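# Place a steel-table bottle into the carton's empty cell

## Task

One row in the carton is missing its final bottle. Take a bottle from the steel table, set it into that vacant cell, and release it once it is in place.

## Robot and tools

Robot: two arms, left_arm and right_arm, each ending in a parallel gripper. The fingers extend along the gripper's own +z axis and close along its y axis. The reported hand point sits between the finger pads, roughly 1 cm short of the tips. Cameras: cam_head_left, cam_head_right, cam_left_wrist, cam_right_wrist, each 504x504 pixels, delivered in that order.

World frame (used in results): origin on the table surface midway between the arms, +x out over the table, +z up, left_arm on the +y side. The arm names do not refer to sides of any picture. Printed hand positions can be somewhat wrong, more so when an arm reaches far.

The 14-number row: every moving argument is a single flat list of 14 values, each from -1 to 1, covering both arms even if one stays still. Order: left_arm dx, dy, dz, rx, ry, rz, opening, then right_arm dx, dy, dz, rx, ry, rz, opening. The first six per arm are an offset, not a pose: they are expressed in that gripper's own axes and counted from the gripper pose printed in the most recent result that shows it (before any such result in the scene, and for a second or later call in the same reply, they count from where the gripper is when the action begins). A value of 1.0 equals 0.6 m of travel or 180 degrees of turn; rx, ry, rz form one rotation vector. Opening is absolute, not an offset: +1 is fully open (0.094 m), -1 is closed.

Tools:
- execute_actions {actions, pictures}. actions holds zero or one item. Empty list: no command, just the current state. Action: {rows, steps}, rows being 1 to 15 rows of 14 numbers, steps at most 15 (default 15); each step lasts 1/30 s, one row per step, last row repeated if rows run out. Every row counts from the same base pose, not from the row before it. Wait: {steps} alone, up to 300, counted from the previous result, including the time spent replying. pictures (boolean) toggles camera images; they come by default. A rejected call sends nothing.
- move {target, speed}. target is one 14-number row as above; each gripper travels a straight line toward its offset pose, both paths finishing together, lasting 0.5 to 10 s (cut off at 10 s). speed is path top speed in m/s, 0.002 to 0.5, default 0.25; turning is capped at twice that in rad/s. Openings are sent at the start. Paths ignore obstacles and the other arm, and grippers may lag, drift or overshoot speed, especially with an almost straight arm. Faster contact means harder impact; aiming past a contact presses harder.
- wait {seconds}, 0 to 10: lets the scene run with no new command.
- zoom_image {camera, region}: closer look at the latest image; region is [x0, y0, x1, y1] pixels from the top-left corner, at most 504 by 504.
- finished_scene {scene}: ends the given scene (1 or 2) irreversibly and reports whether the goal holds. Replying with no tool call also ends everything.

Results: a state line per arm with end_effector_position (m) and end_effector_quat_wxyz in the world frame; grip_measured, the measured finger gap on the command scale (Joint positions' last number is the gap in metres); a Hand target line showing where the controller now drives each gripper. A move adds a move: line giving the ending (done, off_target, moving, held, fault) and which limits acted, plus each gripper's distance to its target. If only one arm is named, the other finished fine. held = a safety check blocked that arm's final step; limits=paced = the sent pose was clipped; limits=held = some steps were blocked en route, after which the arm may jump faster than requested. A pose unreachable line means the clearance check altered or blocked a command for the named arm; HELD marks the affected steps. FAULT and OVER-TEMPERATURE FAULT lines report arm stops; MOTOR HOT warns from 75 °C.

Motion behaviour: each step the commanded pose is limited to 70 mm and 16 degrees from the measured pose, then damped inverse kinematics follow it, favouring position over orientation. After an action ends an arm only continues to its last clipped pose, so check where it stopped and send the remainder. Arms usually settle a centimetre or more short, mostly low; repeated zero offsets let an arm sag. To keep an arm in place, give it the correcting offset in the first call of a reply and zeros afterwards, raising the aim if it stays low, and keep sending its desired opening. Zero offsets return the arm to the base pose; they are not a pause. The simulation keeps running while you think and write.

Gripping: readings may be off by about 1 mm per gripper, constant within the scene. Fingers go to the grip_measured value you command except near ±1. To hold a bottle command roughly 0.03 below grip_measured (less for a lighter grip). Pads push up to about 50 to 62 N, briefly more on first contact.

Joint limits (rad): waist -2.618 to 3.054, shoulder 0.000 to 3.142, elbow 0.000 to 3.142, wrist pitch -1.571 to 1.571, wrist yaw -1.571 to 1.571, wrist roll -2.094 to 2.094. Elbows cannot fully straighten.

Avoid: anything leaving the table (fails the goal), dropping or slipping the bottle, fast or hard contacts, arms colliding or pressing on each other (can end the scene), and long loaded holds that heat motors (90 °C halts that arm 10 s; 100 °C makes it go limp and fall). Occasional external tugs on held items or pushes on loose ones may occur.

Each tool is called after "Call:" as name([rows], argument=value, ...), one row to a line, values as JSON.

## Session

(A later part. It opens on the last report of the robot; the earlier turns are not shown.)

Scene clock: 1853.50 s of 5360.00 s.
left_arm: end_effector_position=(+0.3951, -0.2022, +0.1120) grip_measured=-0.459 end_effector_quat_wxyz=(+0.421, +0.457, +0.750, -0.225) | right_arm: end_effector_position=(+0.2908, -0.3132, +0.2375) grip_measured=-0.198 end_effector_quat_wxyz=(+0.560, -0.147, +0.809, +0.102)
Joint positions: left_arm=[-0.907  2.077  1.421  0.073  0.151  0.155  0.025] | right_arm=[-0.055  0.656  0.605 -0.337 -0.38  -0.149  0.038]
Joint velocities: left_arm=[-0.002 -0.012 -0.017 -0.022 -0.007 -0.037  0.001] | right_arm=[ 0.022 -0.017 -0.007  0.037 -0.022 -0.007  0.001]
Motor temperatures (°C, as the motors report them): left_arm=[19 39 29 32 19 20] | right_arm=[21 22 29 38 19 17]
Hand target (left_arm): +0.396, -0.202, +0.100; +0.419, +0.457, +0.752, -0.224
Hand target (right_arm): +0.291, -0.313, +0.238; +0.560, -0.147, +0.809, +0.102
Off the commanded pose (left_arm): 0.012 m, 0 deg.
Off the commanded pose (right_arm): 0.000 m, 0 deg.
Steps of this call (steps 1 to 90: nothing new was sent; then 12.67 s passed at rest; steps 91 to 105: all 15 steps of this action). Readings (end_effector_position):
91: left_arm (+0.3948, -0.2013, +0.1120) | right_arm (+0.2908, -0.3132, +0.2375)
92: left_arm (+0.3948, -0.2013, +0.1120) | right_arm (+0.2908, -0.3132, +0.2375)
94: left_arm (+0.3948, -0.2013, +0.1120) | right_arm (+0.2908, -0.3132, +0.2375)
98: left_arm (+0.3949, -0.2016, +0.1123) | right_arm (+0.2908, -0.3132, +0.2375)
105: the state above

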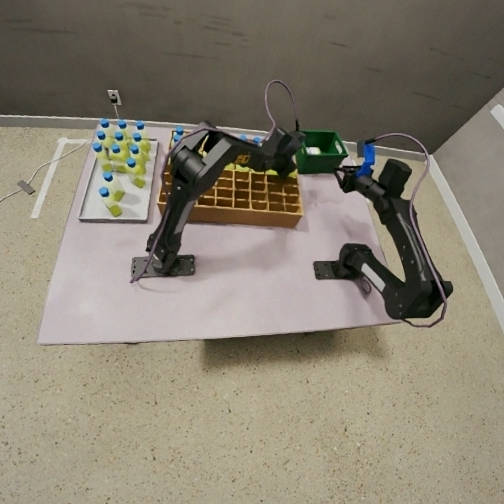

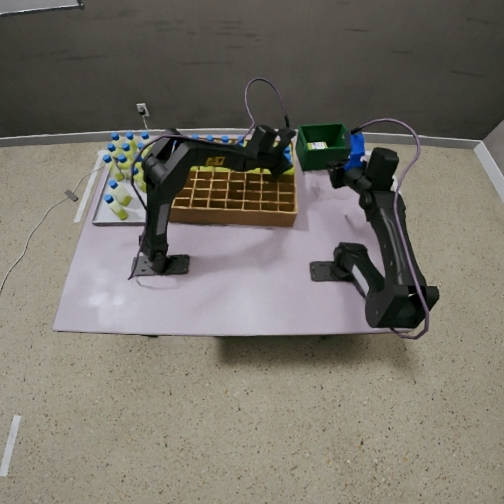

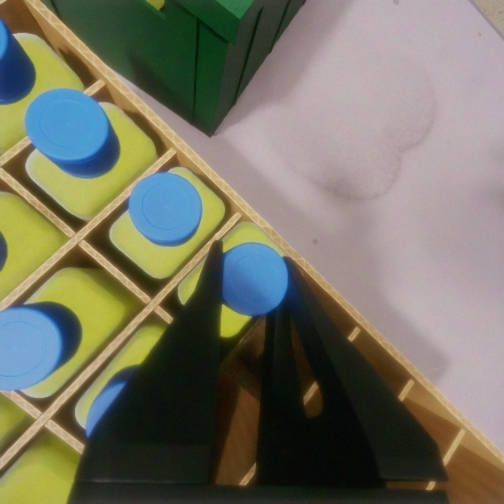

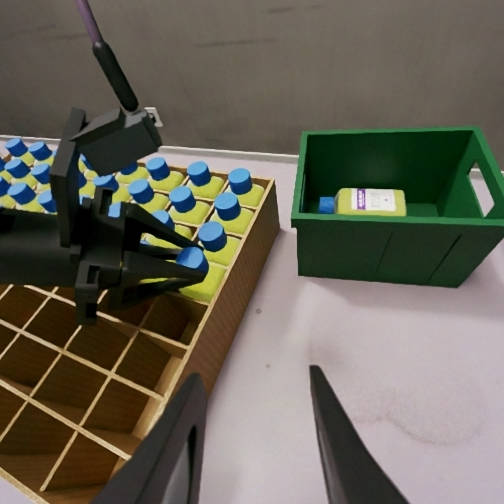

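Call:
execute_actions([
  {"rows": [[0,0,0,0,0,0,-0.47,0,0,0,0,0,0,-0.2],[0,0,0,0,0,0,-0.45,0,0,0,0,0,0,-0.2],[0,0,0,0,0,0,-0.43,0,0,0,0,0,0,-0.2],[0,0,0,0,0,0,-0.41,0,0,0,0,0,0,-0.2],[0,0,0,0,0,0,-0.39,0,0,0,0,0,0,-0.2],[0,0,0,0,0,0,-0.37,0,0,0,0,0,0,-0.2],[0,0,0,0,0,0,-0.35,0,0,0,0,0,0,-0.2],[0,0,0,0,0,0,-0.33,0,0,0,0,0,0,-0.2],[0,0,0,0,0,0,-0.31,0,0,0,0,0,0,-0.2],[0,0,0,0,0,0,-0.29,0,0,0,0,0,0,-0.2],[0,0,0,0,0,0,-0.27,0,0,0,0,0,0,-0.2],[0,0,0,0,0,0,-0.25,0,0,0,0,0,0,-0.2]], "steps": 15},
])

Call:
zoom_image(camera="cam_left_wrist", region=[100, 130, 380, 410])

Call:
zoom_image(camera="cam_right_wrist", region=[100, 180, 280, 360])

Scene clock: 1916.43 s of 5360.00 s.
left_arm: end_effector_position=(+0.3953, -0.2023, +0.1123) grip_measured=-0.252 end_effector_quat_wxyz=(+0.422, +0.457, +0.750, -0.225) | right_arm: end_effector_position=(+0.2908, -0.3132, +0.2375) grip_measured=-0.198 end_effector_quat_wxyz=(+0.560, -0.147, +0.809, +0.102)
Joint positions: left_arm=[-0.907  2.077  1.421  0.075  0.15   0.155  0.035] | right_arm=[-0.055  0.656  0.605 -0.337 -0.38  -0.149  0.038]
Joint velocities: left_arm=[-0.007 -0.002 -0.002 -0.022 -0.037 -0.007 -0.   ] | right_arm=[-0.012 -0.002 -0.007  0.007 -0.007  0.037 -0.   ]
Motor temperatures (°C, as the motors report them): left_arm=[19 39 27 34 19 20] | right_arm=[21 22 29 38 19 17]
Hand target (left_arm): +0.395, -0.202, +0.112; +0.421, +0.457, +0.750, -0.225
Hand target (right_arm): +0.291, -0.313, +0.238; +0.560, -0.147, +0.809, +0.102
Off the commanded pose (left_arm): 0.000 m, 0 deg.
Off the commanded pose (right_arm): 0.000 m, 0 deg.
Steps of this call (steps 1 to 90: nothing new was sent; then 59.43 s passed at rest; steps 91 to 105: all 15 steps of this action). Readings (end_effector_position):
91: left_arm (+0.3951, -0.2022, +0.1120) | right_arm (+0.2908, -0.3132, +0.2375)
92: left_arm (+0.3951, -0.2022, +0.1120) | right_arm (+0.2908, -0.3132, +0.2375)
94: left_arm (+0.3951, -0.2022, +0.1120) | right_arm (+0.2908, -0.3132, +0.2375)
98: left_arm (+0.3953, -0.2023, +0.1123) | right_arm (+0.2908, -0.3132, +0.2375)
105: the state above

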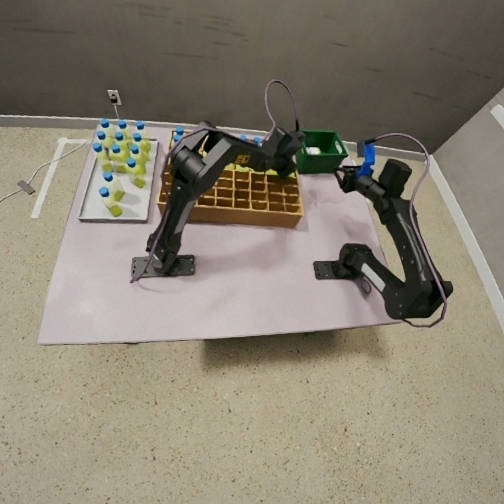

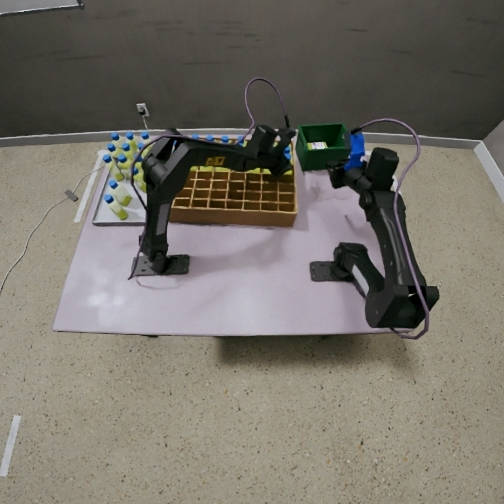

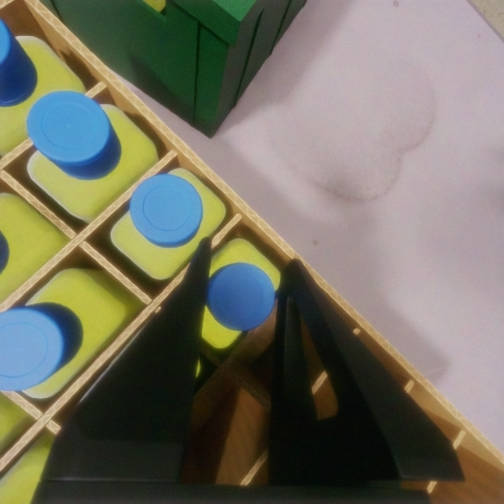

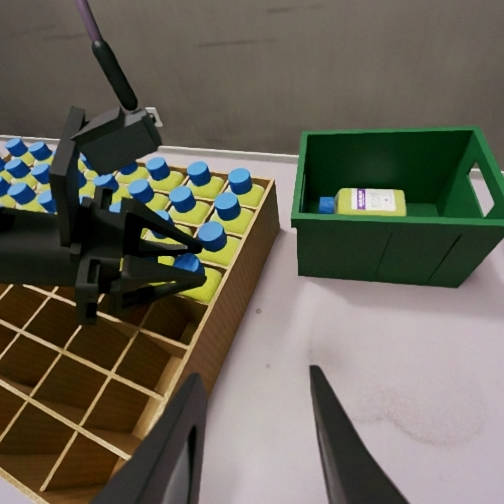

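Region (100, 130, 380, 410) of cam_left_wrist's 504x504 image, scaled by 1.800, with more detail than that image has.

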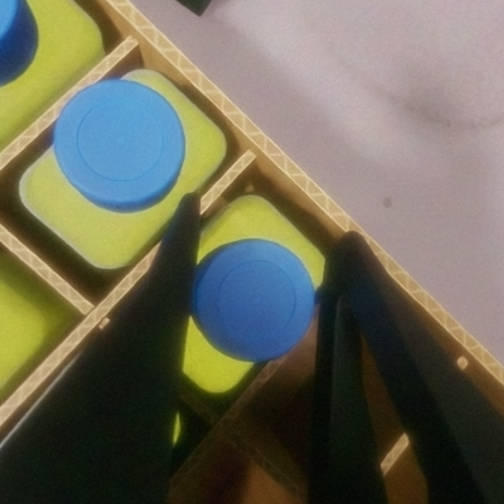

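Region (100, 180, 280, 360) of cam_right_wrist's 504x504 image, scaled by 2.800, with more detail than that image has.

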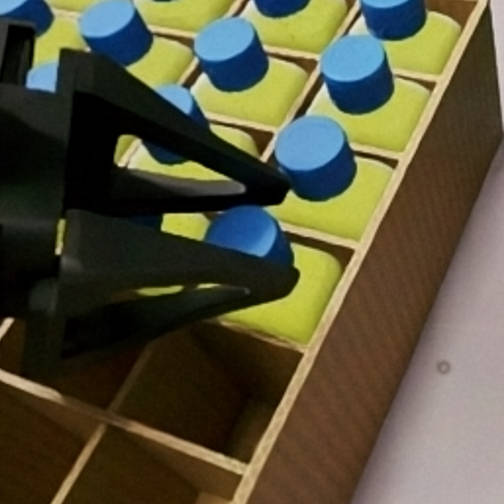

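Call:
move(target=[-0.11,0.005,-0.09,0,0,0,-0.25,0,0,0,0,0,0,-0.2], speed=0.08)

Scene clock: 1926.07 s of 5360.00 s.
left_arm: end_effector_position=(+0.3895, -0.1956, +0.1812) grip_measured=-0.252 end_effector_quat_wxyz=(+0.415, +0.458, +0.754, -0.223) | right_arm: end_effector_position=(+0.2908, -0.3132, +0.2375) grip_measured=-0.198 end_effector_quat_wxyz=(+0.560, -0.147, +0.809, +0.102)
Joint positions: left_arm=[-0.907  1.973  1.567 -0.192  0.15   0.155  0.035] | right_arm=[-0.055  0.656  0.605 -0.337 -0.38  -0.149  0.038]
Joint velocities: left_arm=[-0.007  0.012 -0.017 -0.051  0.022  0.037 -0.   ] | right_arm=[-0.007 -0.007 -0.027 -0.007 -0.022 -0.051  0.   ]
Motor temperatures (°C, as the motors report them): left_arm=[19 41 28 33 19 20] | right_arm=[21 22 29 38 19 17]
Hand target (left_arm): +0.390, -0.195, +0.197; +0.422, +0.457, +0.750, -0.225
Hand target (right_arm): +0.291, -0.313, +0.238; +0.560, -0.147, +0.809, +0.102
Off the commanded pose (left_arm): 0.016 m, 1 deg.
Off the commanded pose (right_arm): 0.000 m, 0 deg.
After step 90, 5.00 s passed at rest.
move: off_target (left_arm)

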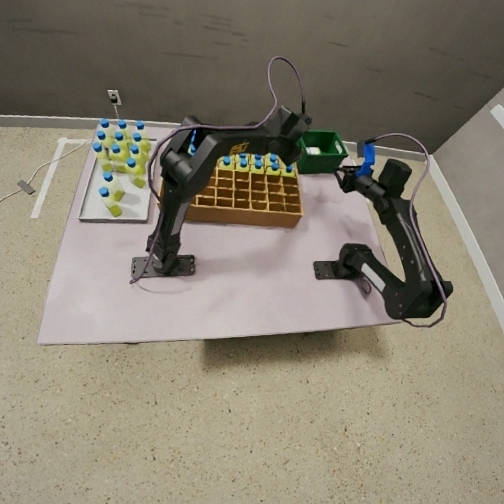

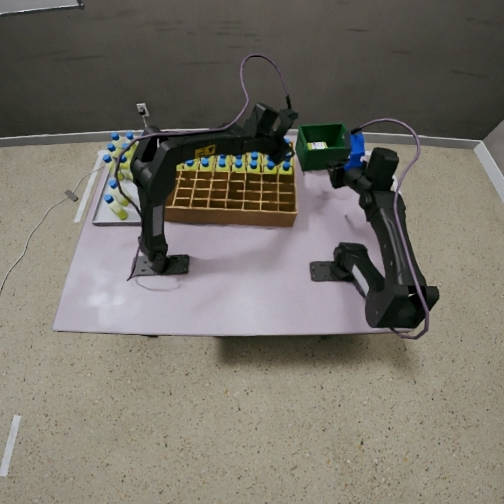

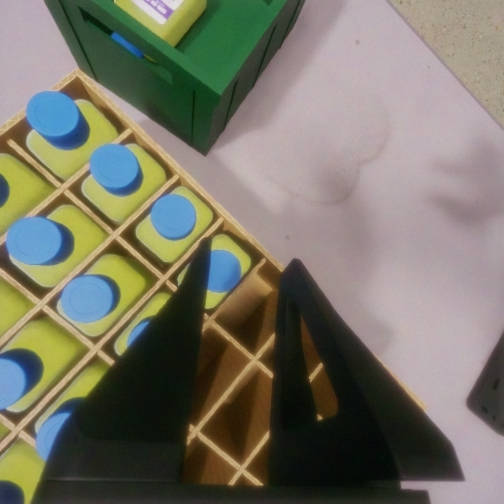

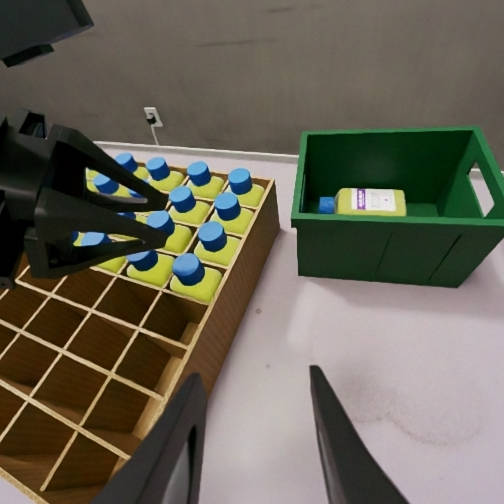

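Call:
zoom_image(camera="cam_right_wrist", region=[100, 150, 300, 350])

Region (100, 150, 300, 350) of cam_right_wrist's 504x504 image, scaled by 2.520, with more detail than that image has.

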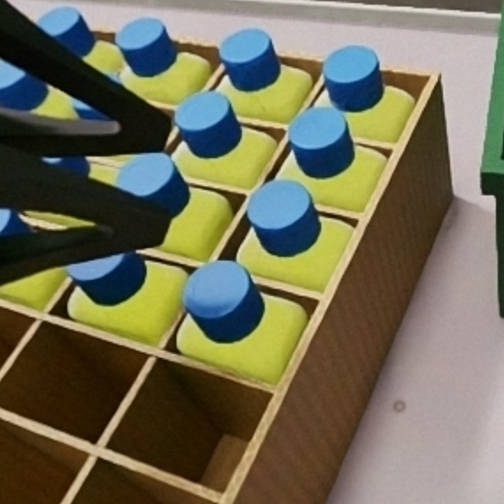

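The bottle is seated upright in the last cell, level with its neighbours, and the gripper is clear.

Call:
finished_scene(scene=2)

The scene is finished: the task was done.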